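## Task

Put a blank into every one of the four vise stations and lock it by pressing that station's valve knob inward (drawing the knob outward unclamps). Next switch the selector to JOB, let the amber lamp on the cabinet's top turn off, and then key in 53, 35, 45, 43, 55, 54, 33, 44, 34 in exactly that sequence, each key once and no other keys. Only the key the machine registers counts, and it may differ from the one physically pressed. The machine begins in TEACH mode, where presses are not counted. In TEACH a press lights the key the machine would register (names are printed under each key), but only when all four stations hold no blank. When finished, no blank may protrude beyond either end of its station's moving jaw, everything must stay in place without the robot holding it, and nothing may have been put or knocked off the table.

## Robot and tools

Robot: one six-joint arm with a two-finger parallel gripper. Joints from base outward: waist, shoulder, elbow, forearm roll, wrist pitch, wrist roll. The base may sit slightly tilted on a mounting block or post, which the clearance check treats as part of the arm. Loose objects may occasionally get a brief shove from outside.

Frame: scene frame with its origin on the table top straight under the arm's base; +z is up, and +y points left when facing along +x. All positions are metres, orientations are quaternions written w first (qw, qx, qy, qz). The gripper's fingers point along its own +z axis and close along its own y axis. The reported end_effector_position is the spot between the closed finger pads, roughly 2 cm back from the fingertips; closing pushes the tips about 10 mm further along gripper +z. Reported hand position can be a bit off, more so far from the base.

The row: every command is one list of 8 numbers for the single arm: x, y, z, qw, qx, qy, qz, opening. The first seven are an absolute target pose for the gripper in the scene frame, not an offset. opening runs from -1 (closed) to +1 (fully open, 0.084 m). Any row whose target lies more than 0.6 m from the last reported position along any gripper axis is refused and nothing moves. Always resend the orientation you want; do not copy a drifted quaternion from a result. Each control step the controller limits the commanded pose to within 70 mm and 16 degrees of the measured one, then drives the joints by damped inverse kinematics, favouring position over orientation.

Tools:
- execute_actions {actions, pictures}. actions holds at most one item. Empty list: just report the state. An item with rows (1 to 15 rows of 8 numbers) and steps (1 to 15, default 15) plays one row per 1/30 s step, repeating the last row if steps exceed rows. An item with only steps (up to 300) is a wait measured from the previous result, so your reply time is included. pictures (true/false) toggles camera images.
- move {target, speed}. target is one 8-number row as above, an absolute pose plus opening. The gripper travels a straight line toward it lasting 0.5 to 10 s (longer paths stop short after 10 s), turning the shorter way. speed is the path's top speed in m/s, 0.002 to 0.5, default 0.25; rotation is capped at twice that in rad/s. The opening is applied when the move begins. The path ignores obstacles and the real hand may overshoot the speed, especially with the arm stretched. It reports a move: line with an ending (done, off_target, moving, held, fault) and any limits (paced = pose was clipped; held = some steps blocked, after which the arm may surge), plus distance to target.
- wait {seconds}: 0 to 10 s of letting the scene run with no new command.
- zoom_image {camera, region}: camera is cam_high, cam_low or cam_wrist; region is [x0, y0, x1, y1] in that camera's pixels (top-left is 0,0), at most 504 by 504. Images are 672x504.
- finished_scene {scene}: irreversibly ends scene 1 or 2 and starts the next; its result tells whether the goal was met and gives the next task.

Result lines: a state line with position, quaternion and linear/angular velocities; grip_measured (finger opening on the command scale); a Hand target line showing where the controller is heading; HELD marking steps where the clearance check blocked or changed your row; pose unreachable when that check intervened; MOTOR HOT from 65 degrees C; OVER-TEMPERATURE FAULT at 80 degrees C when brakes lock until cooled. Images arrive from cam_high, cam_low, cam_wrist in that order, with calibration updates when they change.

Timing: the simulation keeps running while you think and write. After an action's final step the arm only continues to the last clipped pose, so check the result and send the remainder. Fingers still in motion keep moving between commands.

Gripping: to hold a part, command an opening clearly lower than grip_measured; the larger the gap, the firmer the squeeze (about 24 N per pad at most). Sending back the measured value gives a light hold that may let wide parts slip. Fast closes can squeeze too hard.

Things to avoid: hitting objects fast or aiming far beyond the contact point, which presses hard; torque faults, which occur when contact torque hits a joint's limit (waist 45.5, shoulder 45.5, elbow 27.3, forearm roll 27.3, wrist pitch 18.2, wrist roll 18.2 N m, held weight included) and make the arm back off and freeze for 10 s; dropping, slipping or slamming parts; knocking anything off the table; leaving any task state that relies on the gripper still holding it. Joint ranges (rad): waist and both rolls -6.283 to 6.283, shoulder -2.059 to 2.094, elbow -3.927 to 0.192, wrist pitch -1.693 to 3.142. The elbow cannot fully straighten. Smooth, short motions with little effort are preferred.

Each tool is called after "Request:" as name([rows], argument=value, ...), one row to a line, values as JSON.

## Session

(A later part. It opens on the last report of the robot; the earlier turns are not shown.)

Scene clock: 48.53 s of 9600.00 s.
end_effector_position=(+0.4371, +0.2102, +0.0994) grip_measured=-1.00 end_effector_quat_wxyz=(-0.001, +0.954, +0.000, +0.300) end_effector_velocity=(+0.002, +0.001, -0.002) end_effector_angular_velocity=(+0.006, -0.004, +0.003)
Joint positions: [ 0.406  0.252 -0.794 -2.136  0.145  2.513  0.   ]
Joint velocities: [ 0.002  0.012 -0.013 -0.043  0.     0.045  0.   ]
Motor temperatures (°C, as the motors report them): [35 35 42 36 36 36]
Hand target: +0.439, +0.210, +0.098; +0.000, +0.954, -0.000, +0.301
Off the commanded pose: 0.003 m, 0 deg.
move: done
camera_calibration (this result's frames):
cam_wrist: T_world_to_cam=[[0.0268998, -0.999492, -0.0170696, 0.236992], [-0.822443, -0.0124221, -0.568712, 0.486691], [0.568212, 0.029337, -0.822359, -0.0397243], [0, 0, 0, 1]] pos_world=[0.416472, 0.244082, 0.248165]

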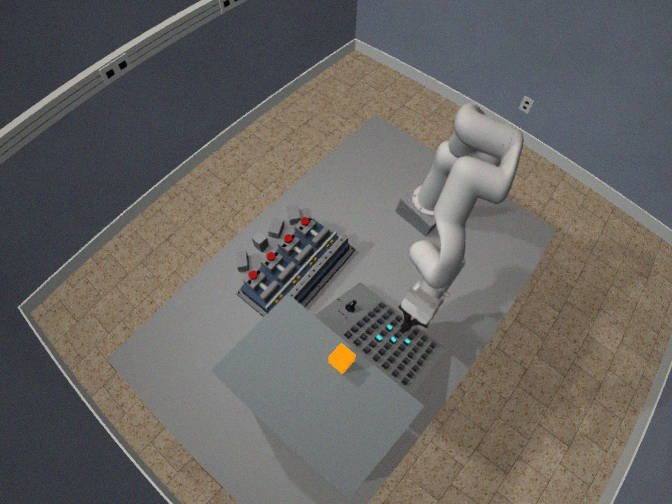

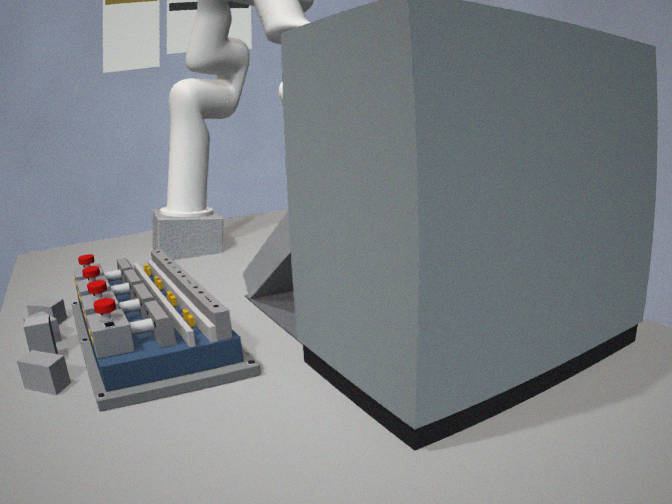

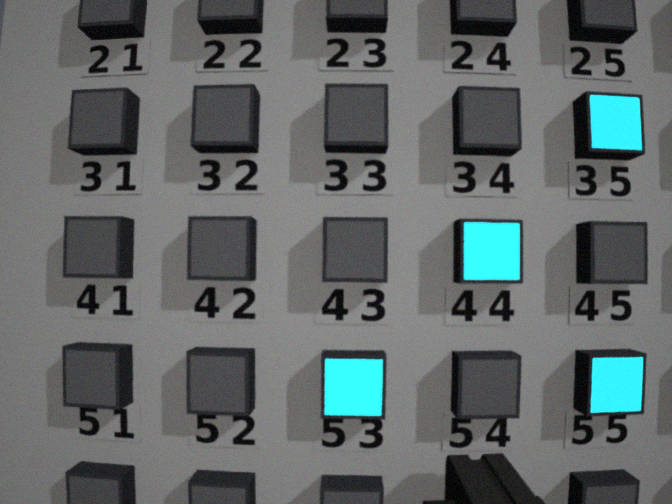

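Request:
execute_actions([
  {"rows":[[0.4272,0.21,0.1139,0,0.954,0,0.301,-1],[0.4272,0.21,0.1139,0,0.954,0,0.301,-1],[0.4272,0.21,0.1139,0,0.954,0,0.301,-1],[0.4272,0.21,0.1139,0,0.954,0,0.301,-1],[0.4272,0.21,0.1139,0,0.954,0,0.301,-1],[0.4272,0.244,0.1139,0,0.954,0,0.301,-1]]},
], pictures=false)

Request:
move(target=[0.4387,0.244,0.0975,0,0.954,0,0.301,-1], speed=0.025)

Request:
execute_actions([
  {"rows":[[0.4272,0.244,0.1139,0,0.954,0,0.301,-1],[0.4272,0.244,0.1139,0,0.954,0,0.301,-1],[0.4272,0.244,0.1139,0,0.954,0,0.301,-1],[0.4272,0.244,0.1139,0,0.954,0,0.301,-1],[0.4272,0.244,0.1139,0,0.954,0,0.301,-1],[0.4551,0.278,0.1334,0,0.954,0,0.301,-1]]},
], pictures=false)

Request:
move(target=[0.4666,0.278,0.117,0,0.954,0,0.301,-1], speed=0.025)

Request:
execute_actions([
  {"rows":[[0.4551,0.278,0.1334,0,0.954,0,0.301,-1],[0.4551,0.278,0.1334,0,0.954,0,0.301,-1],[0.4551,0.278,0.1334,0,0.954,0,0.301,-1],[0.4551,0.278,0.1334,0,0.954,0,0.301,-1],[0.4551,0.278,0.1334,0,0.954,0,0.301,-1],[0.483,0.278,0.1529,0,0.954,0,0.301,-1]]},
], pictures=false)

Request:
move(target=[0.4945,0.278,0.1365,0,0.954,0,0.301,-1], speed=0.025)

Request:
execute_actions([
  {"rows":[[0.483,0.278,0.1529,0,0.954,0,0.301,-1],[0.483,0.278,0.1529,0,0.954,0,0.301,-1],[0.483,0.278,0.1529,0,0.954,0,0.301,-1],[0.483,0.278,0.1529,0,0.954,0,0.301,-1],[0.483,0.278,0.1529,0,0.954,0,0.301,-1],[0.483,0.244,0.1529,0,0.954,0,0.301,-1]]},
], pictures=false)

Request:
move(target=[0.4945,0.244,0.1365,0,0.954,0,0.301,-1], speed=0.025)

Request:
execute_actions([
  {"rows":[[0.483,0.244,0.1529,0,0.954,0,0.301,-1],[0.483,0.244,0.1529,0,0.954,0,0.301,-1],[0.483,0.244,0.1529,0,0.954,0,0.301,-1],[0.483,0.244,0.1529,0,0.954,0,0.301,-1],[0.483,0.244,0.1529,0,0.954,0,0.301,-1],[0.4551,0.21,0.1334,0,0.954,0,0.301,-1]]},
], pictures=false)

Request:
move(target=[0.4666,0.21,0.117,0,0.954,0,0.301,-1], speed=0.025)

Request:
move(target=[0.44,0.15,0.22,0,0.954,0,0.301,1])

Scene clock: 56.07 s of 9600.00 s.
end_effector_position=(+0.4278, +0.2412, +0.1133) grip_measured=-1.00 end_effector_quat_wxyz=(-0.004, +0.953, +0.001, +0.304) end_effector_velocity=(-0.004, +0.023, +0.001) end_effector_angular_velocity=(-0.039, +0.033, -0.033)
Joint positions: [ 0.474  0.203 -0.765 -1.932  0.169  2.363  0.   ]
Joint velocities: [ 0.061 -0.005  0.017  0.405  0.047 -0.344  0.   ]
Motor temperatures (°C, as the motors report them): [35 35 43 36 37 36]
Hand target: +0.427, +0.244, +0.114; -0.002, +0.953, +0.000, +0.302
Off the commanded pose: 0.003 m, 1 deg.
Steps of this call (steps 1 to 90: nothing new was sent; then 4.03 s passed at rest; steps 91 to 105: all 15 steps of this action). Readings (end_effector_position):
91: (+0.4378, +0.2105, +0.0996)
92: (+0.4375, +0.2105, +0.0999)
94: (+0.4362, +0.2106, +0.1035)
98: (+0.4335, +0.2156, +0.1117)
105: the state above

Scene clock: 57.33 s of 9600.00 s.
end_effector_position=(+0.4374, +0.2440, +0.0995) grip_measured=-1.00 end_effector_quat_wxyz=(-0.001, +0.954, +0.000, +0.301) end_effector_velocity=(+0.002, +0.001, -0.002) end_effector_angular_velocity=(+0.002, -0.001, +0.001)
Joint positions: [ 0.477  0.268 -0.817 -1.947  0.176  2.383  0.   ]
Joint velocities: [-0.     0.012 -0.011 -0.017 -0.001  0.017  0.   ]
Motor temperatures (°C, as the motors report them): [35 35 43 36 37 36]
Hand target: +0.439, +0.244, +0.098; +0.000, +0.954, -0.000, +0.301
Off the commanded pose: 0.002 m, 0 deg.
move: done
camera_calibration (this result's frames):
cam_wrist: T_world_to_cam=[[0.0269321, -0.999488, -0.0172562, 0.270767], [-0.821561, -0.0122968, -0.569988, 0.487053], [0.569484, 0.029528, -0.821472, -0.041473], [0, 0, 0, 1]] pos_world=[0.41647, 0.277842, 0.248218]

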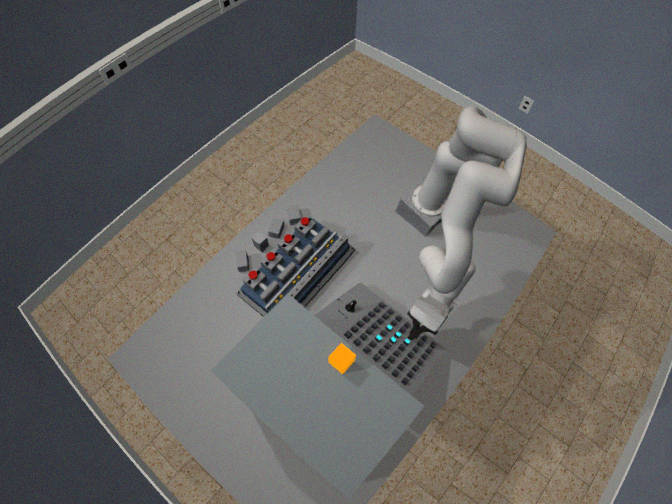

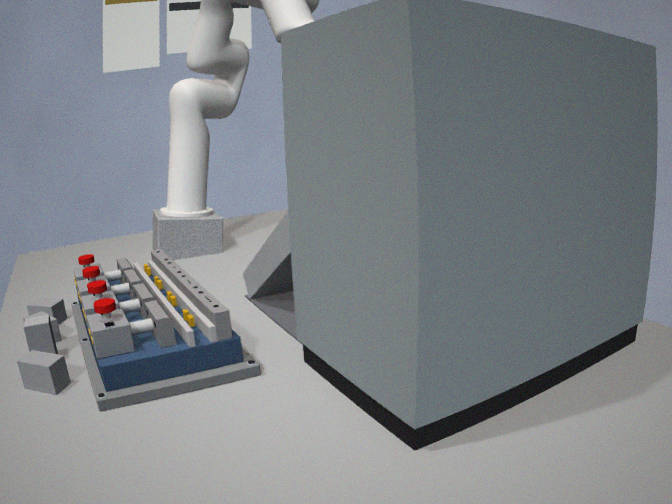

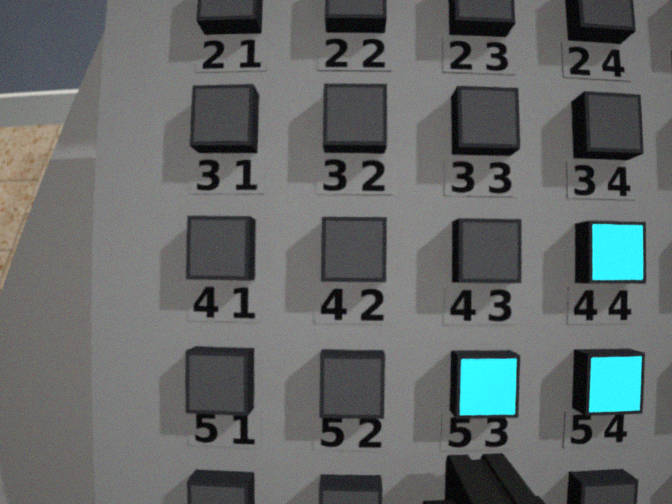

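Scene clock: 57.83 s of 9600.00 s.
end_effector_position=(+0.4532, +0.2749, +0.1325) grip_measured=-1.00 end_effector_quat_wxyz=(-0.010, +0.950, +0.001, +0.311) end_effector_velocity=(+0.012, +0.022, -0.006) end_effector_angular_velocity=(-0.082, +0.094, -0.034)
Joint positions: [ 0.506  0.223 -0.84  -1.684  0.174  2.138  0.   ]
Joint velocities: [ 0.05   0.049 -0.027  0.664  0.054 -0.63   0.   ]
Motor temperatures (°C, as the motors report them): [35 35 43 36 37 36]
Hand target: +0.455, +0.278, +0.133; -0.005, +0.952, +0.001, +0.306
Off the commanded pose: 0.004 m, 2 deg.
Steps of this call (steps 1 to 15: all 15 steps of this action). Readings (end_effector_position):
1: (+0.4374, +0.2440, +0.0995)
2: (+0.4372, +0.2440, +0.0997)
4: (+0.4350, +0.2438, +0.1026)
8: (+0.4322, +0.2473, +0.1111)
15: the state above

Scene clock: 59.23 s of 9600.00 s.
end_effector_position=(+0.4658, +0.2780, +0.1182) grip_measured=-1.00 end_effector_quat_wxyz=(-0.001, +0.954, +0.000, +0.301) end_effector_velocity=(+0.001, +0.000, -0.001) end_effector_angular_velocity=(-0.000, +0.000, -0.001)
Joint positions: [ 0.506  0.294 -0.895 -1.613  0.182  2.068  0.   ]
Joint velocities: [-0.001  0.007 -0.006 -0.001  0.     0.002  0.   ]
Motor temperatures (°C, as the motors report them): [35 35 43 36 37 36]
Hand target: +0.467, +0.278, +0.117; +0.000, +0.954, -0.000, +0.301
Off the commanded pose: 0.001 m, 0 deg.
move: done
camera_calibration (this result's frames):
cam_wrist: T_world_to_cam=[[0.0267603, -0.999511, -0.0161763, 0.304266], [-0.821207, -0.0127536, -0.570487, 0.521465], [0.570002, 0.0285506, -0.821147, -0.0433542], [0, 0, 0, 1]] pos_world=[0.4448, 0.312006, 0.266811]

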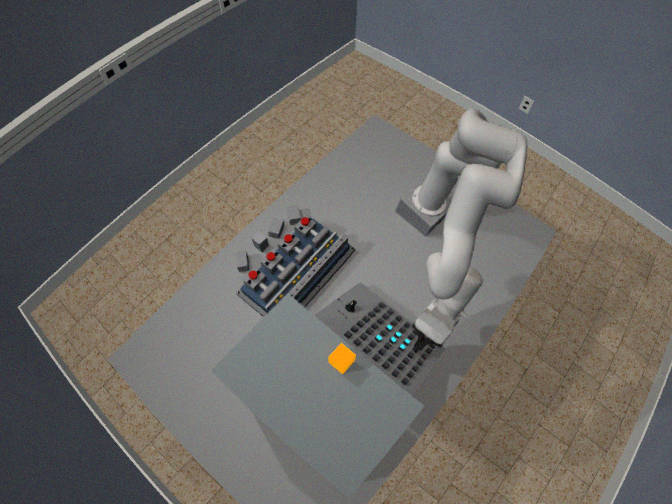

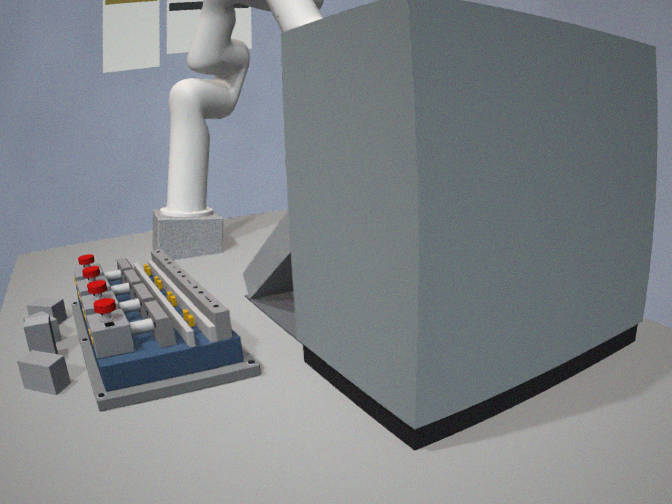

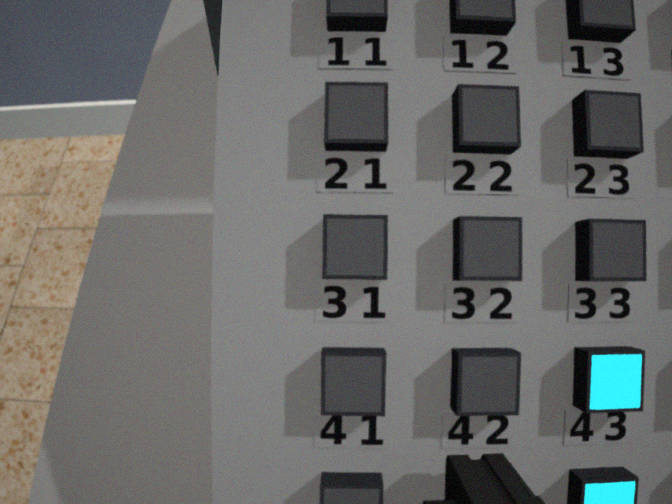

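Scene clock: 59.73 s of 9600.00 s.
end_effector_position=(+0.4816, +0.2779, +0.1516) grip_measured=-1.00 end_effector_quat_wxyz=(-0.004, +0.952, -0.000, +0.307) end_effector_velocity=(+0.007, -0.003, -0.000) end_effector_angular_velocity=(-0.045, +0.085, -0.001)
Joint positions: [ 0.482  0.231 -0.885 -1.419  0.171  1.851  0.   ]
Joint velocities: [-0.004  0.007  0.011  0.436  0.007 -0.453  0.   ]
Motor temperatures (°C, as the motors report them): [35 35 43 36 37 36]
Hand target: +0.483, +0.278, +0.153; -0.002, +0.953, +0.000, +0.304
Off the commanded pose: 0.002 m, 1 deg.
Steps of this call (steps 1 to 15: all 15 steps of this action). Readings (end_effector_position):
1: (+0.4658, +0.2780, +0.1181)
2: (+0.4655, +0.2780, +0.1185)
4: (+0.4624, +0.2777, +0.1224)
8: (+0.4607, +0.2784, +0.1323)
15: the state above

Scene clock: 61.03 s of 9600.00 s.
end_effector_position=(+0.4940, +0.2780, +0.1369) grip_measured=-1.00 end_effector_quat_wxyz=(-0.000, +0.954, +0.000, +0.301) end_effector_velocity=(+0.001, +0.000, -0.001) end_effector_angular_velocity=(+0.001, -0.001, +0.001)
Joint positions: [ 0.473  0.3   -0.939 -1.415  0.165  1.839  0.   ]
Joint velocities: [-0.001  0.004 -0.004 -0.007 -0.001  0.006  0.   ]
Motor temperatures (°C, as the motors report them): [35 35 42 36 37 36]
Hand target: +0.494, +0.278, +0.137; +0.000, +0.954, -0.000, +0.301
Off the commanded pose: 0.001 m, 0 deg.
move: done
camera_calibration (this result's frames):
cam_wrist: T_world_to_cam=[[0.0262597, -0.999538, -0.0152844, 0.30392], [-0.821582, -0.0128691, -0.569946, 0.555514], [0.569486, 0.027524, -0.82154, -0.0434671], [0, 0, 0, 1]] pos_world=[0.473173, 0.312125, 0.285548]

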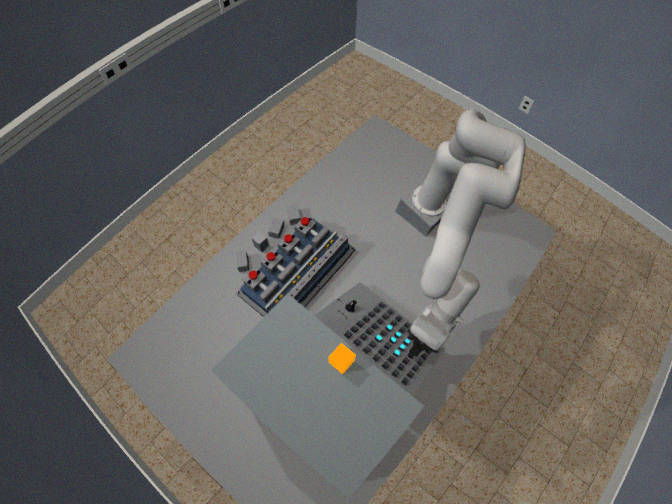

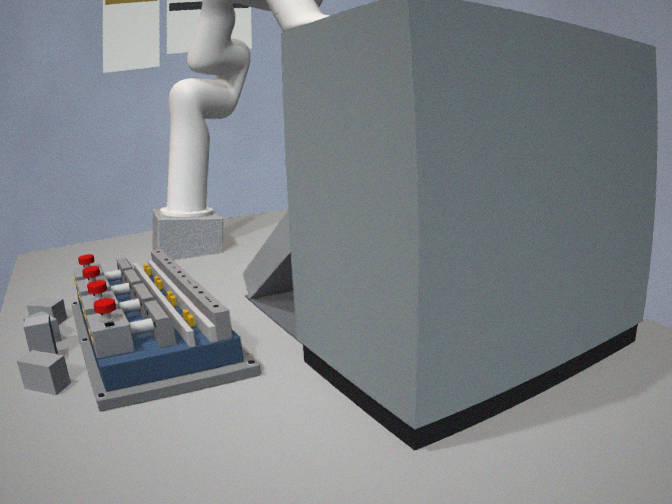

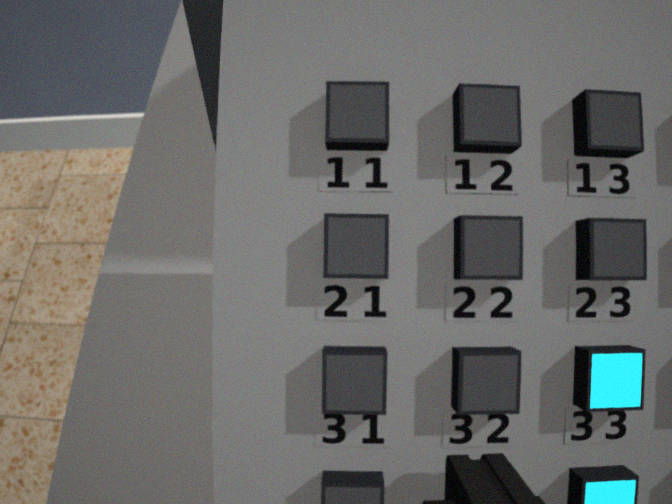

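Scene clock: 61.53 s of 9600.00 s.
end_effector_position=(+0.4832, +0.2466, +0.1519) grip_measured=-1.00 end_effector_quat_wxyz=(+0.001, +0.954, -0.001, +0.300) end_effector_velocity=(-0.000, -0.021, +0.013) end_effector_angular_velocity=(+0.016, -0.022, +0.023)
Joint positions: [ 0.408  0.209 -0.844 -1.432  0.129  1.805  0.   ]
Joint velocities: [-0.068 -0.047  0.035 -0.134 -0.059  0.067  0.   ]
Motor temperatures (°C, as the motors report them): [35 36 42 36 37 36]
Hand target: +0.483, +0.244, +0.153; +0.000, +0.954, -0.000, +0.300
Off the commanded pose: 0.003 m, 0 deg.
Steps of this call (steps 1 to 15: all 15 steps of this action). Readings (end_effector_position):
1: (+0.4941, +0.2780, +0.1369)
2: (+0.4937, +0.2779, +0.1373)
4: (+0.4900, +0.2776, +0.1419)
8: (+0.4856, +0.2747, +0.1511)
15: the state above

Scene clock: 62.90 s of 9600.00 s.
end_effector_position=(+0.4940, +0.2441, +0.1370) grip_measured=-1.00 end_effector_quat_wxyz=(-0.000, +0.954, +0.000, +0.301) end_effector_velocity=(+0.001, -0.000, -0.001) end_effector_angular_velocity=(+0.000, -0.004, +0.000)
Joint positions: [ 0.393  0.277 -0.902 -1.546  0.117  1.907  0.   ]
Joint velocities: [-0.001  0.004 -0.006 -0.022  0.     0.021  0.   ]
Motor temperatures (°C, as the motors report them): [35 36 42 36 37 36]
Hand target: +0.494, +0.244, +0.137; +0.000, +0.954, -0.000, +0.301
Off the commanded pose: 0.001 m, 0 deg.
move: done
camera_calibration (this result's frames):
cam_wrist: T_world_to_cam=[[0.0263828, -0.999533, -0.01542, 0.269977], [-0.821784, -0.0129029, -0.569653, 0.555159], [0.569188, 0.027701, -0.82174, -0.0422584], [0, 0, 0, 1]] pos_world=[0.473151, 0.278185, 0.285686]

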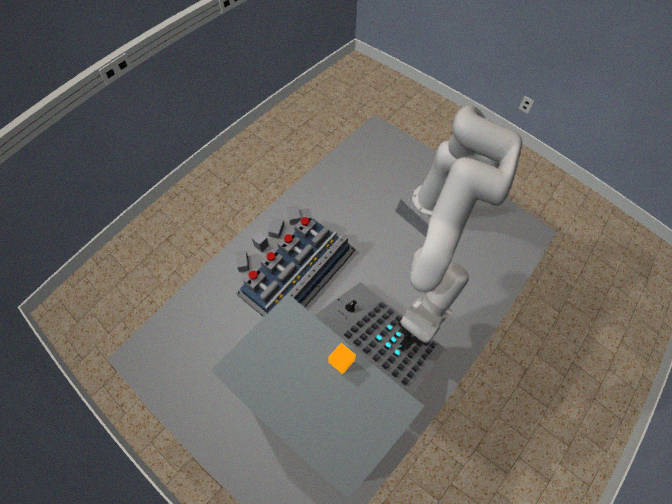

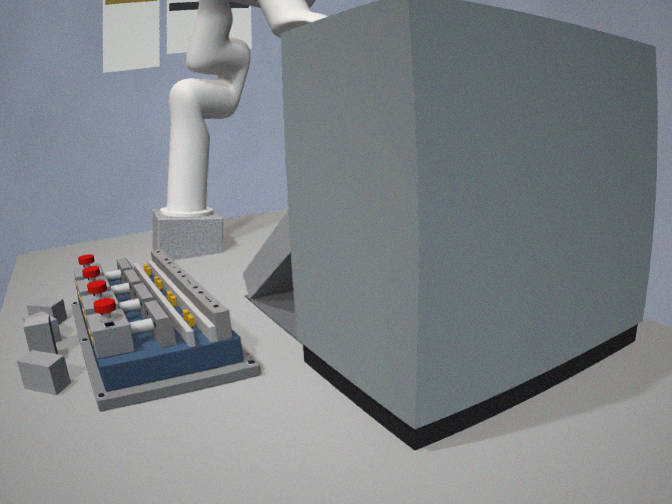

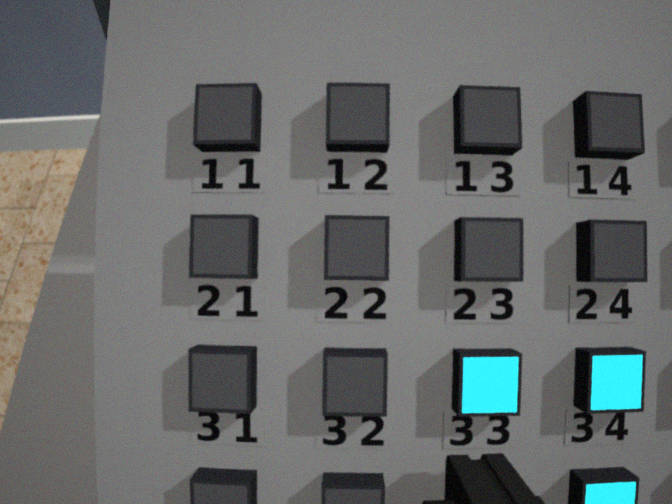

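Scene clock: 63.40 s of 9600.00 s.
end_effector_position=(+0.4581, +0.2138, +0.1330) grip_measured=-1.00 end_effector_quat_wxyz=(+0.006, +0.957, -0.001, +0.288) end_effector_velocity=(-0.026, -0.036, +0.005) end_effector_angular_velocity=(+0.017, -0.075, +0.018)
Joint positions: [ 0.354  0.191 -0.778 -1.671  0.098  2.002  0.   ]
Joint velocities: [-0.059 -0.078  0.054 -0.645 -0.026  0.587  0.   ]
Motor temperatures (°C, as the motors report them): [35 36 42 36 37 36]
Hand target: +0.455, +0.210, +0.133; +0.004, +0.956, -0.001, +0.293
Off the commanded pose: 0.005 m, 2 deg.
Steps of this call (steps 1 to 15: all 15 steps of this action). Readings (end_effector_position):
1: (+0.4940, +0.2441, +0.1370)
2: (+0.4938, +0.2441, +0.1375)
4: (+0.4903, +0.2438, +0.1421)
8: (+0.4844, +0.2425, +0.1499)
15: the state above

Scene clock: 64.80 s of 9600.00 s.
end_effector_position=(+0.4655, +0.2100, +0.1184) grip_measured=-1.00 end_effector_quat_wxyz=(-0.000, +0.954, +0.000, +0.300) end_effector_velocity=(+0.002, -0.000, -0.002) end_effector_angular_velocity=(+0.009, -0.012, +0.003)
Joint positions: [ 0.353  0.256 -0.844 -1.945  0.1    2.275  0.   ]
Joint velocities: [ 0.002  0.01  -0.016 -0.089 -0.     0.092  0.   ]
Motor temperatures (°C, as the motors report them): [35 36 42 36 37 36]
Hand target: +0.466, +0.210, +0.117; +0.000, +0.954, -0.000, +0.301
Off the commanded pose: 0.002 m, 0 deg.
move: done
camera_calibration (this result's frames):
cam_wrist: T_world_to_cam=[[0.0262949, -0.999535, -0.0154703, 0.236481], [-0.822596, -0.0128415, -0.568481, 0.52097], [0.568018, 0.0276739, -0.822551, -0.0397657], [0, 0, 0, 1]] pos_world=[0.444917, 0.244162, 0.267111]

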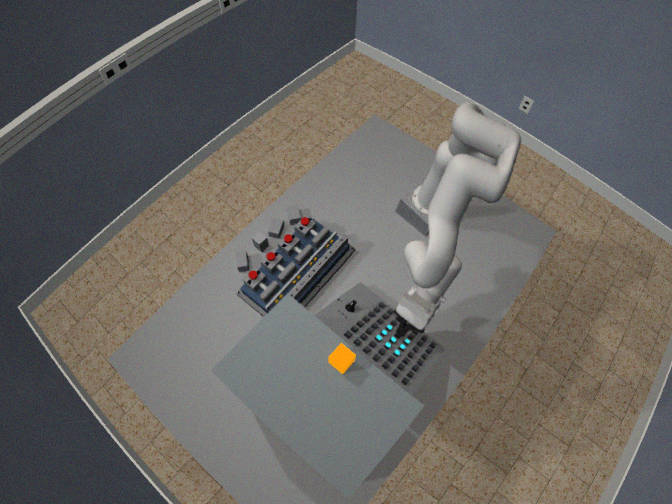

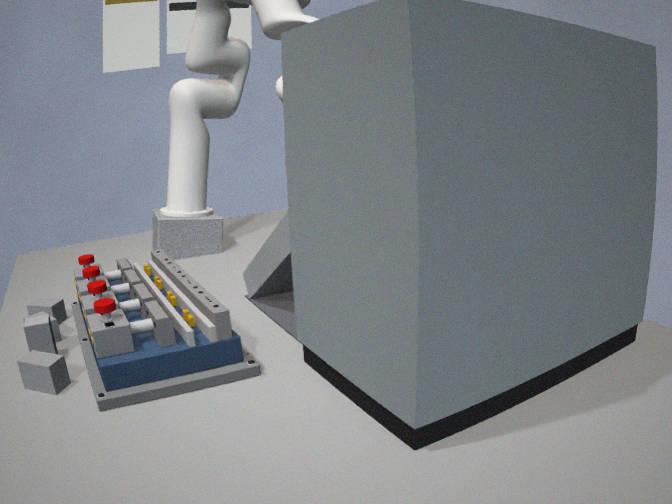

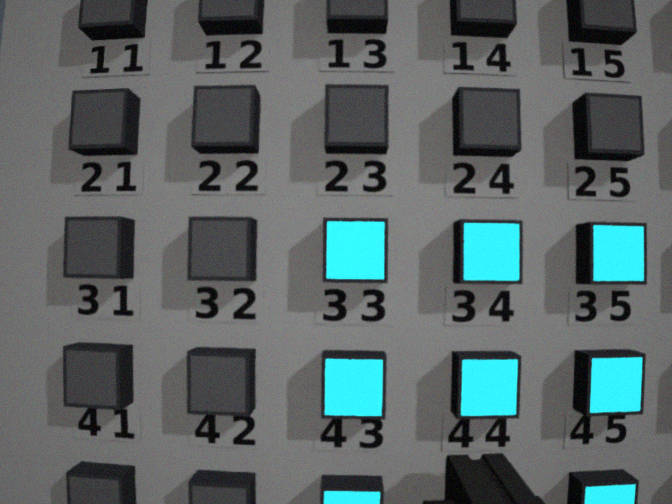

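Scene clock: 65.97 s of 9600.00 s.
end_effector_position=(+0.4402, +0.1503, +0.2192) grip_measured=+1.00 end_effector_quat_wxyz=(-0.012, +0.944, +0.002, +0.330) end_effector_velocity=(-0.001, -0.001, +0.002) end_effector_angular_velocity=(-0.032, +0.024, -0.024)
Joint positions: [ 0.131 -0.15  -0.543 -1.529 -0.052  1.684  0.084]
Joint velocities: [ 0.031 -0.049  0.103  0.509  0.055 -0.488  0.   ]
Motor temperatures (°C, as the motors report them): [35 36 42 36 37 36]
Hand target: +0.440, +0.150, +0.219; -0.010, +0.945, +0.002, +0.328
Off the commanded pose: 0.001 m, 4 deg.
move: off_target
camera_calibration (this result's frames):
cam_wrist: T_world_to_cam=[[0.0394691, -0.998605, -0.0350868, 0.177323], [-0.785083, -0.00926949, -0.619321, 0.550719], [0.618131, 0.0519901, -0.784354, 0.0250424], [0, 0, 0, 1]] pos_world=[0.409882, 0.180879, 0.366935]

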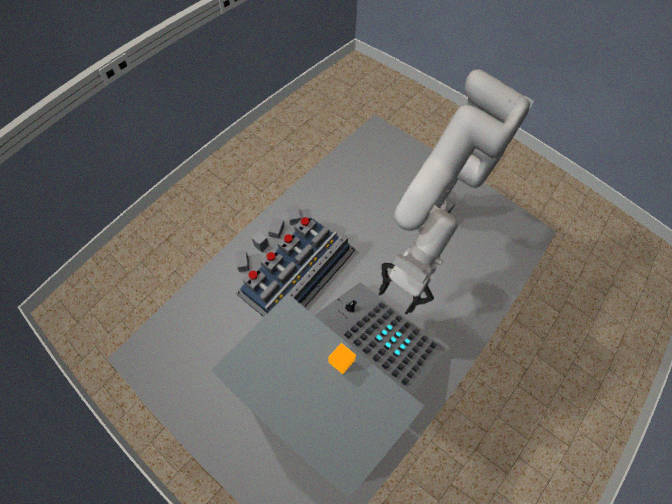

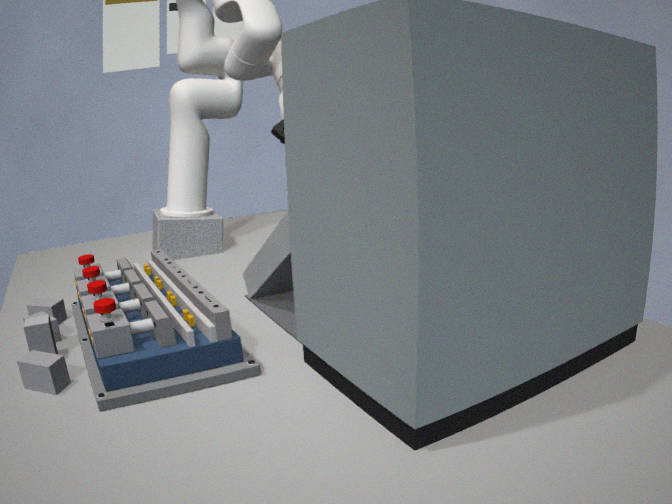

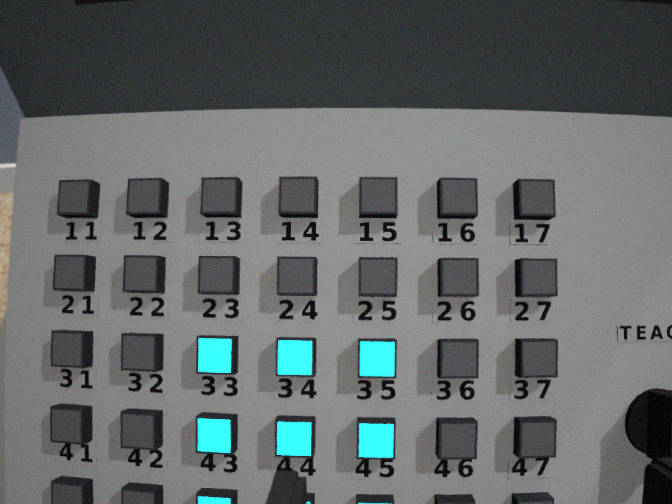

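Request:
move(target=[0.42,-0.355,0.17,0,0.530,0.848,0,1])

Scene clock: 77.53 s of 9600.00 s.
end_effector_position=(+0.4185, -0.3531, +0.1700) grip_measured=+1.00 end_effector_quat_wxyz=(+0.012, +0.530, +0.848, -0.001) end_effector_velocity=(+0.001, -0.004, -0.001) end_effector_angular_velocity=(+0.004, +0.009, +0.009)
Joint positions: [-0.726  1.3   -2.652 -3.045 -1.402  0.343  0.084]
Joint velocities: [ 0.001  0.238 -0.428 -0.006 -0.198  0.012  0.   ]
Motor temperatures (°C, as the motors report them): [35 36 42 36 37 36]
Hand target: +0.419, -0.353, +0.170; +0.012, +0.530, +0.848, -0.001
Off the commanded pose: 0.002 m, 1 deg.
elbow stopped short: the move would have taken joint 3 (elbow) straighter than the controller allows; a more bent joint 3 avoids this.
After step 90, 3.83 s passed at rest.
move: done
camera_calibration (this result's frames):
cam_wrist: T_world_to_cam=[[0.893918, 0.44791, -0.0169591, -0.176145], [0.448218, -0.893542, 0.026152, -0.439512], [-0.00343991, -0.0309791, -0.999514, 0.293494], [0, 0, 0, 1]] pos_world=[0.355466, -0.304733, 0.301859]

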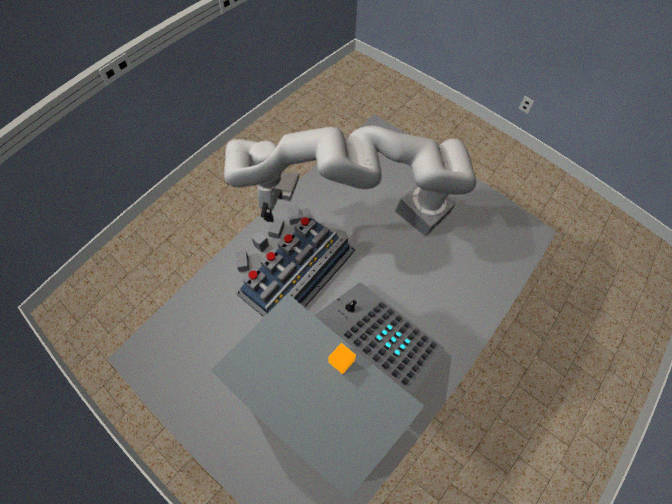

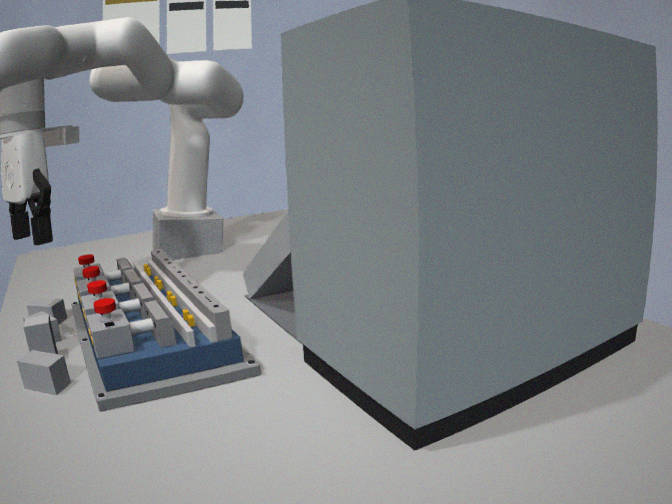

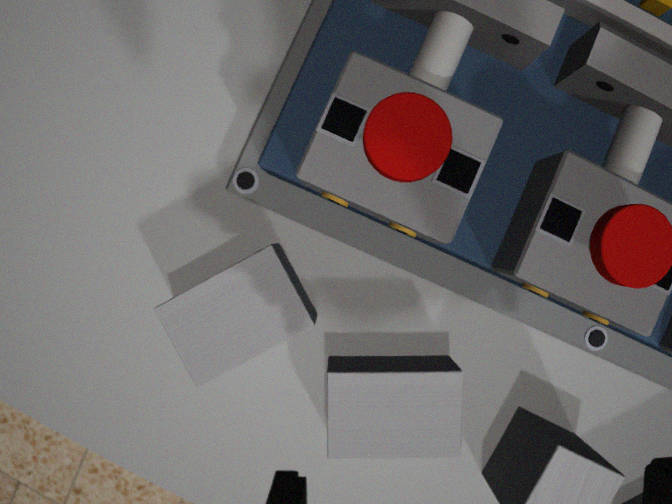

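Request:
move(target=[0.410,-0.364,0.075,0,0.530,0.848,0,1], speed=0.1)

Scene clock: 82.30 s of 9600.00 s.
end_effector_position=(+0.4098, -0.3636, +0.0759) grip_measured=+1.00 end_effector_quat_wxyz=(+0.005, +0.530, +0.848, -0.001) end_effector_velocity=(-0.001, -0.000, -0.004) end_effector_angular_velocity=(-0.000, +0.000, -0.000)
Joint positions: [-0.735  1.474 -2.696 -3.046 -1.285  0.321  0.084]
Joint velocities: [-0.     0.008 -0.002 -0.     0.006 -0.001 -0.   ]
Motor temperatures (°C, as the motors report them): [35 36 42 36 37 36]
Hand target: +0.410, -0.363, +0.075; +0.005, +0.530, +0.848, -0.001
Off the commanded pose: 0.001 m, 1 deg.
elbow stopped short: the move would have taken joint 3 (elbow) straighter than the controller allows; a more bent joint 3 avoids this.
After step 90, 0.40 s passed at rest.
move: done
camera_calibration (this result's frames):
cam_wrist: T_world_to_cam=[[0.893185, 0.449067, -0.0236392, -0.164002], [0.449462, -0.89317, 0.0152304, -0.442052], [-0.0142744, -0.0242285, -0.999605, 0.206005], [0, 0, 0, 1]] pos_world=[0.34811, -0.316188, 0.20878]

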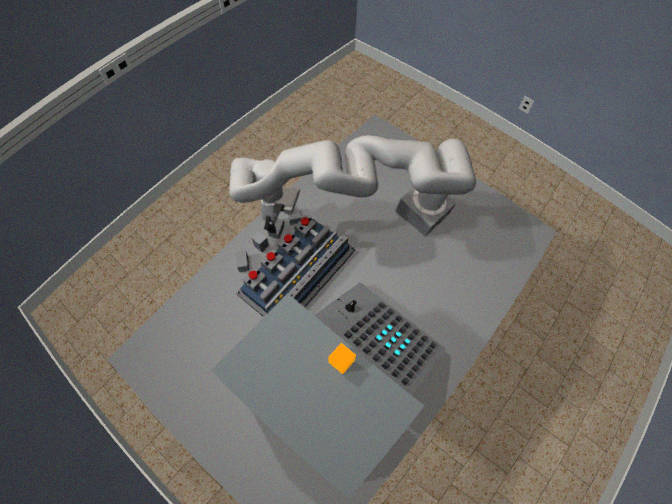

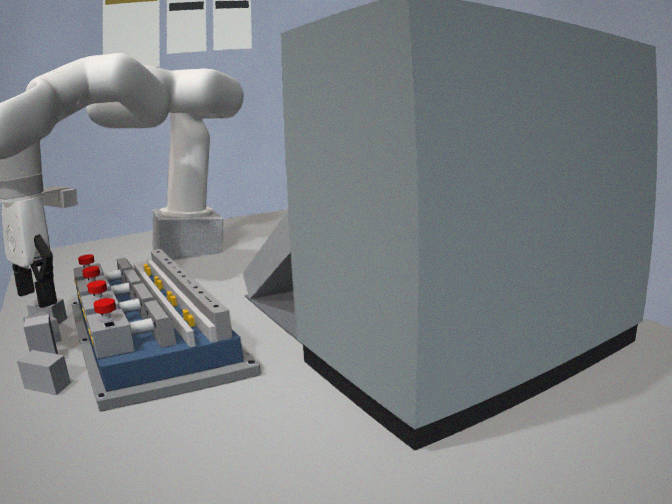

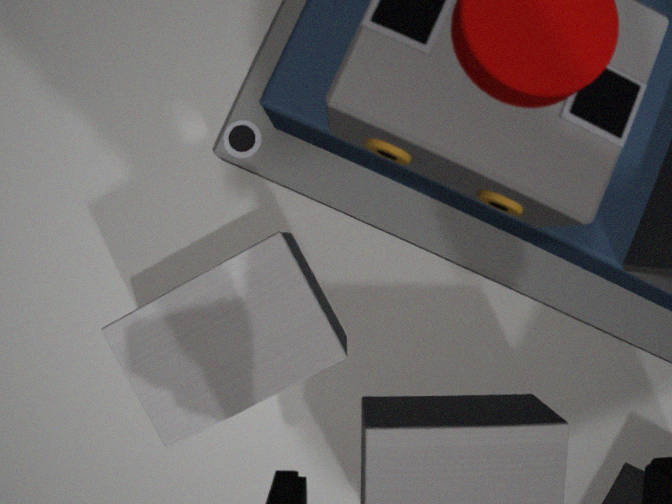

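Request:
move(target=[0.40,-0.10,0.33,0,1,0,0,1])

Scene clock: 88.90 s of 9600.00 s.
end_effector_position=(+0.4004, -0.1006, +0.3299) grip_measured=+1.00 end_effector_quat_wxyz=(+0.000, +1.000, +0.000, -0.001) end_effector_velocity=(+0.000, +0.001, +0.002) end_effector_angular_velocity=(-0.002, -0.000, -0.011)
Joint positions: [-0.354  0.367 -1.624 -3.026 -1.295  2.721  0.084]
Joint velocities: [ 0.004 -0.003 -0.003 -0.002 -0.005  0.016  0.   ]
Motor temperatures (°C, as the motors report them): [35 36 41 36 37 36]
Hand target: +0.401, -0.100, +0.330; +0.001, +1.000, -0.000, -0.001
Off the commanded pose: 0.001 m, 0 deg.
move: done
camera_calibration (this result's frames):
cam_wrist: T_world_to_cam=[[0.013447, -0.999564, -0.0262914, -0.0603742], [-0.999886, -0.0136236, 0.00654871, 0.464867], [-0.00690403, 0.0262003, -0.999633, 0.4682], [0, 0, 0, 1]] pos_world=[0.468858, -0.0662817, 0.463397]

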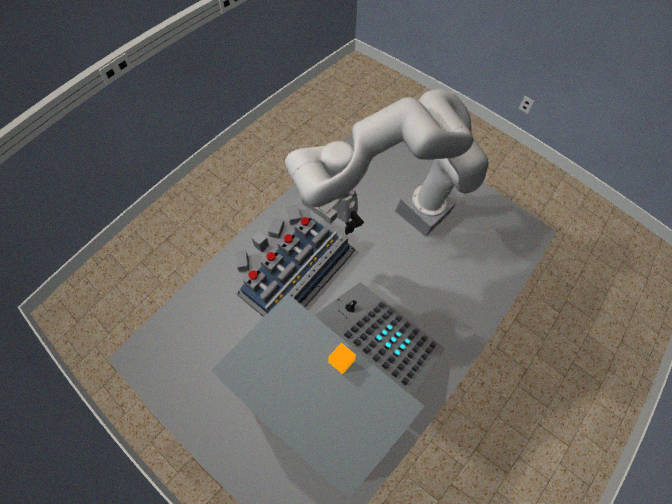

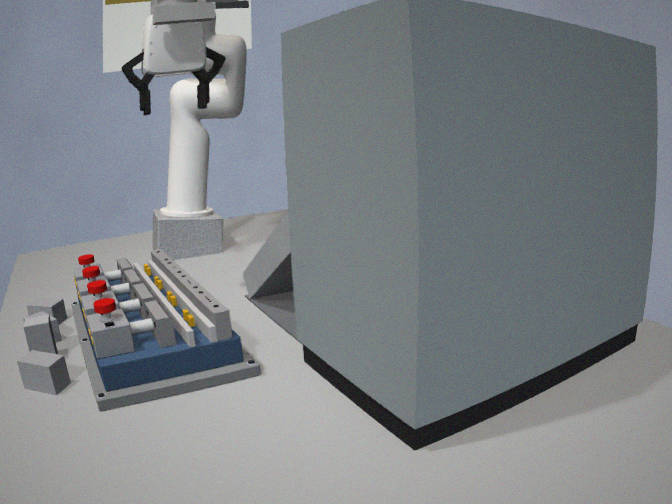

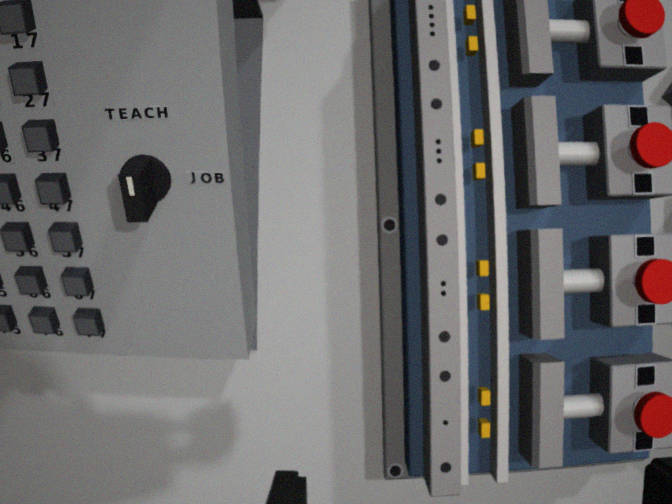

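Request:
move(target=[0.45,0.0,0.28,0,0.866,0,0.5,1])

Scene clock: 97.20 s of 9600.00 s.
end_effector_position=(+0.4501, -0.0004, +0.2801) grip_measured=+1.00 end_effector_quat_wxyz=(+0.054, +0.922, -0.032, +0.381) end_effector_velocity=(+0.001, +0.002, -0.001) end_effector_angular_velocity=(-0.006, -0.005, -0.007)
Joint positions: [-0.274 -0.244 -0.603 -1.967 -0.189  1.856  0.084]
Joint velocities: [ 0.013 -0.004  0.009  0.027  0.021 -0.017  0.   ]
Motor temperatures (°C, as the motors report them): [35 36 41 36 37 36]
Hand target: +0.450, -0.000, +0.280; +0.055, +0.922, -0.032, +0.381
Off the commanded pose: 0.000 m, 17 deg; orientation clipped at the last step of the last action.
After step 90, 2.77 s passed at rest.
move: off_target; limits=paced
camera_calibration (this result's frames):
cam_wrist: T_world_to_cam=[[-0.0718912, -0.995251, 0.0656277, 0.0505459], [-0.711769, 0.00509758, -0.702395, 0.585121], [0.698725, -0.0972078, -0.708756, 0.0170275], [0, 0, 0, 1]] pos_world=[0.408207, 0.0489784, 0.419737]

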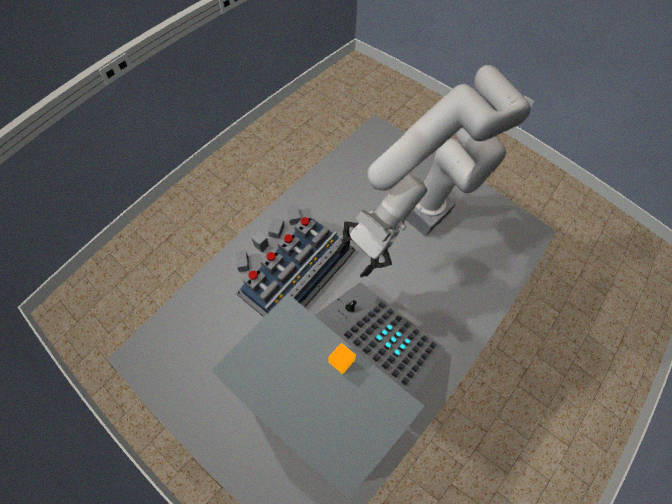

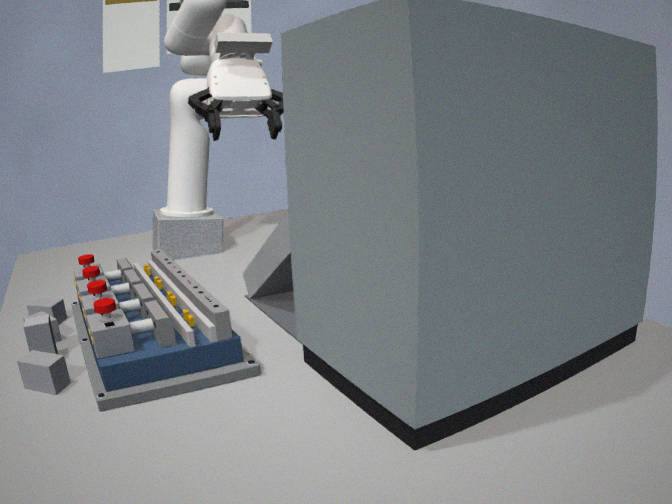

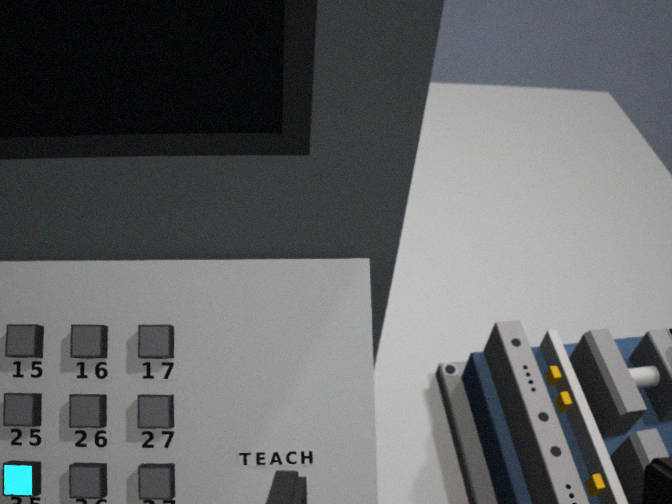

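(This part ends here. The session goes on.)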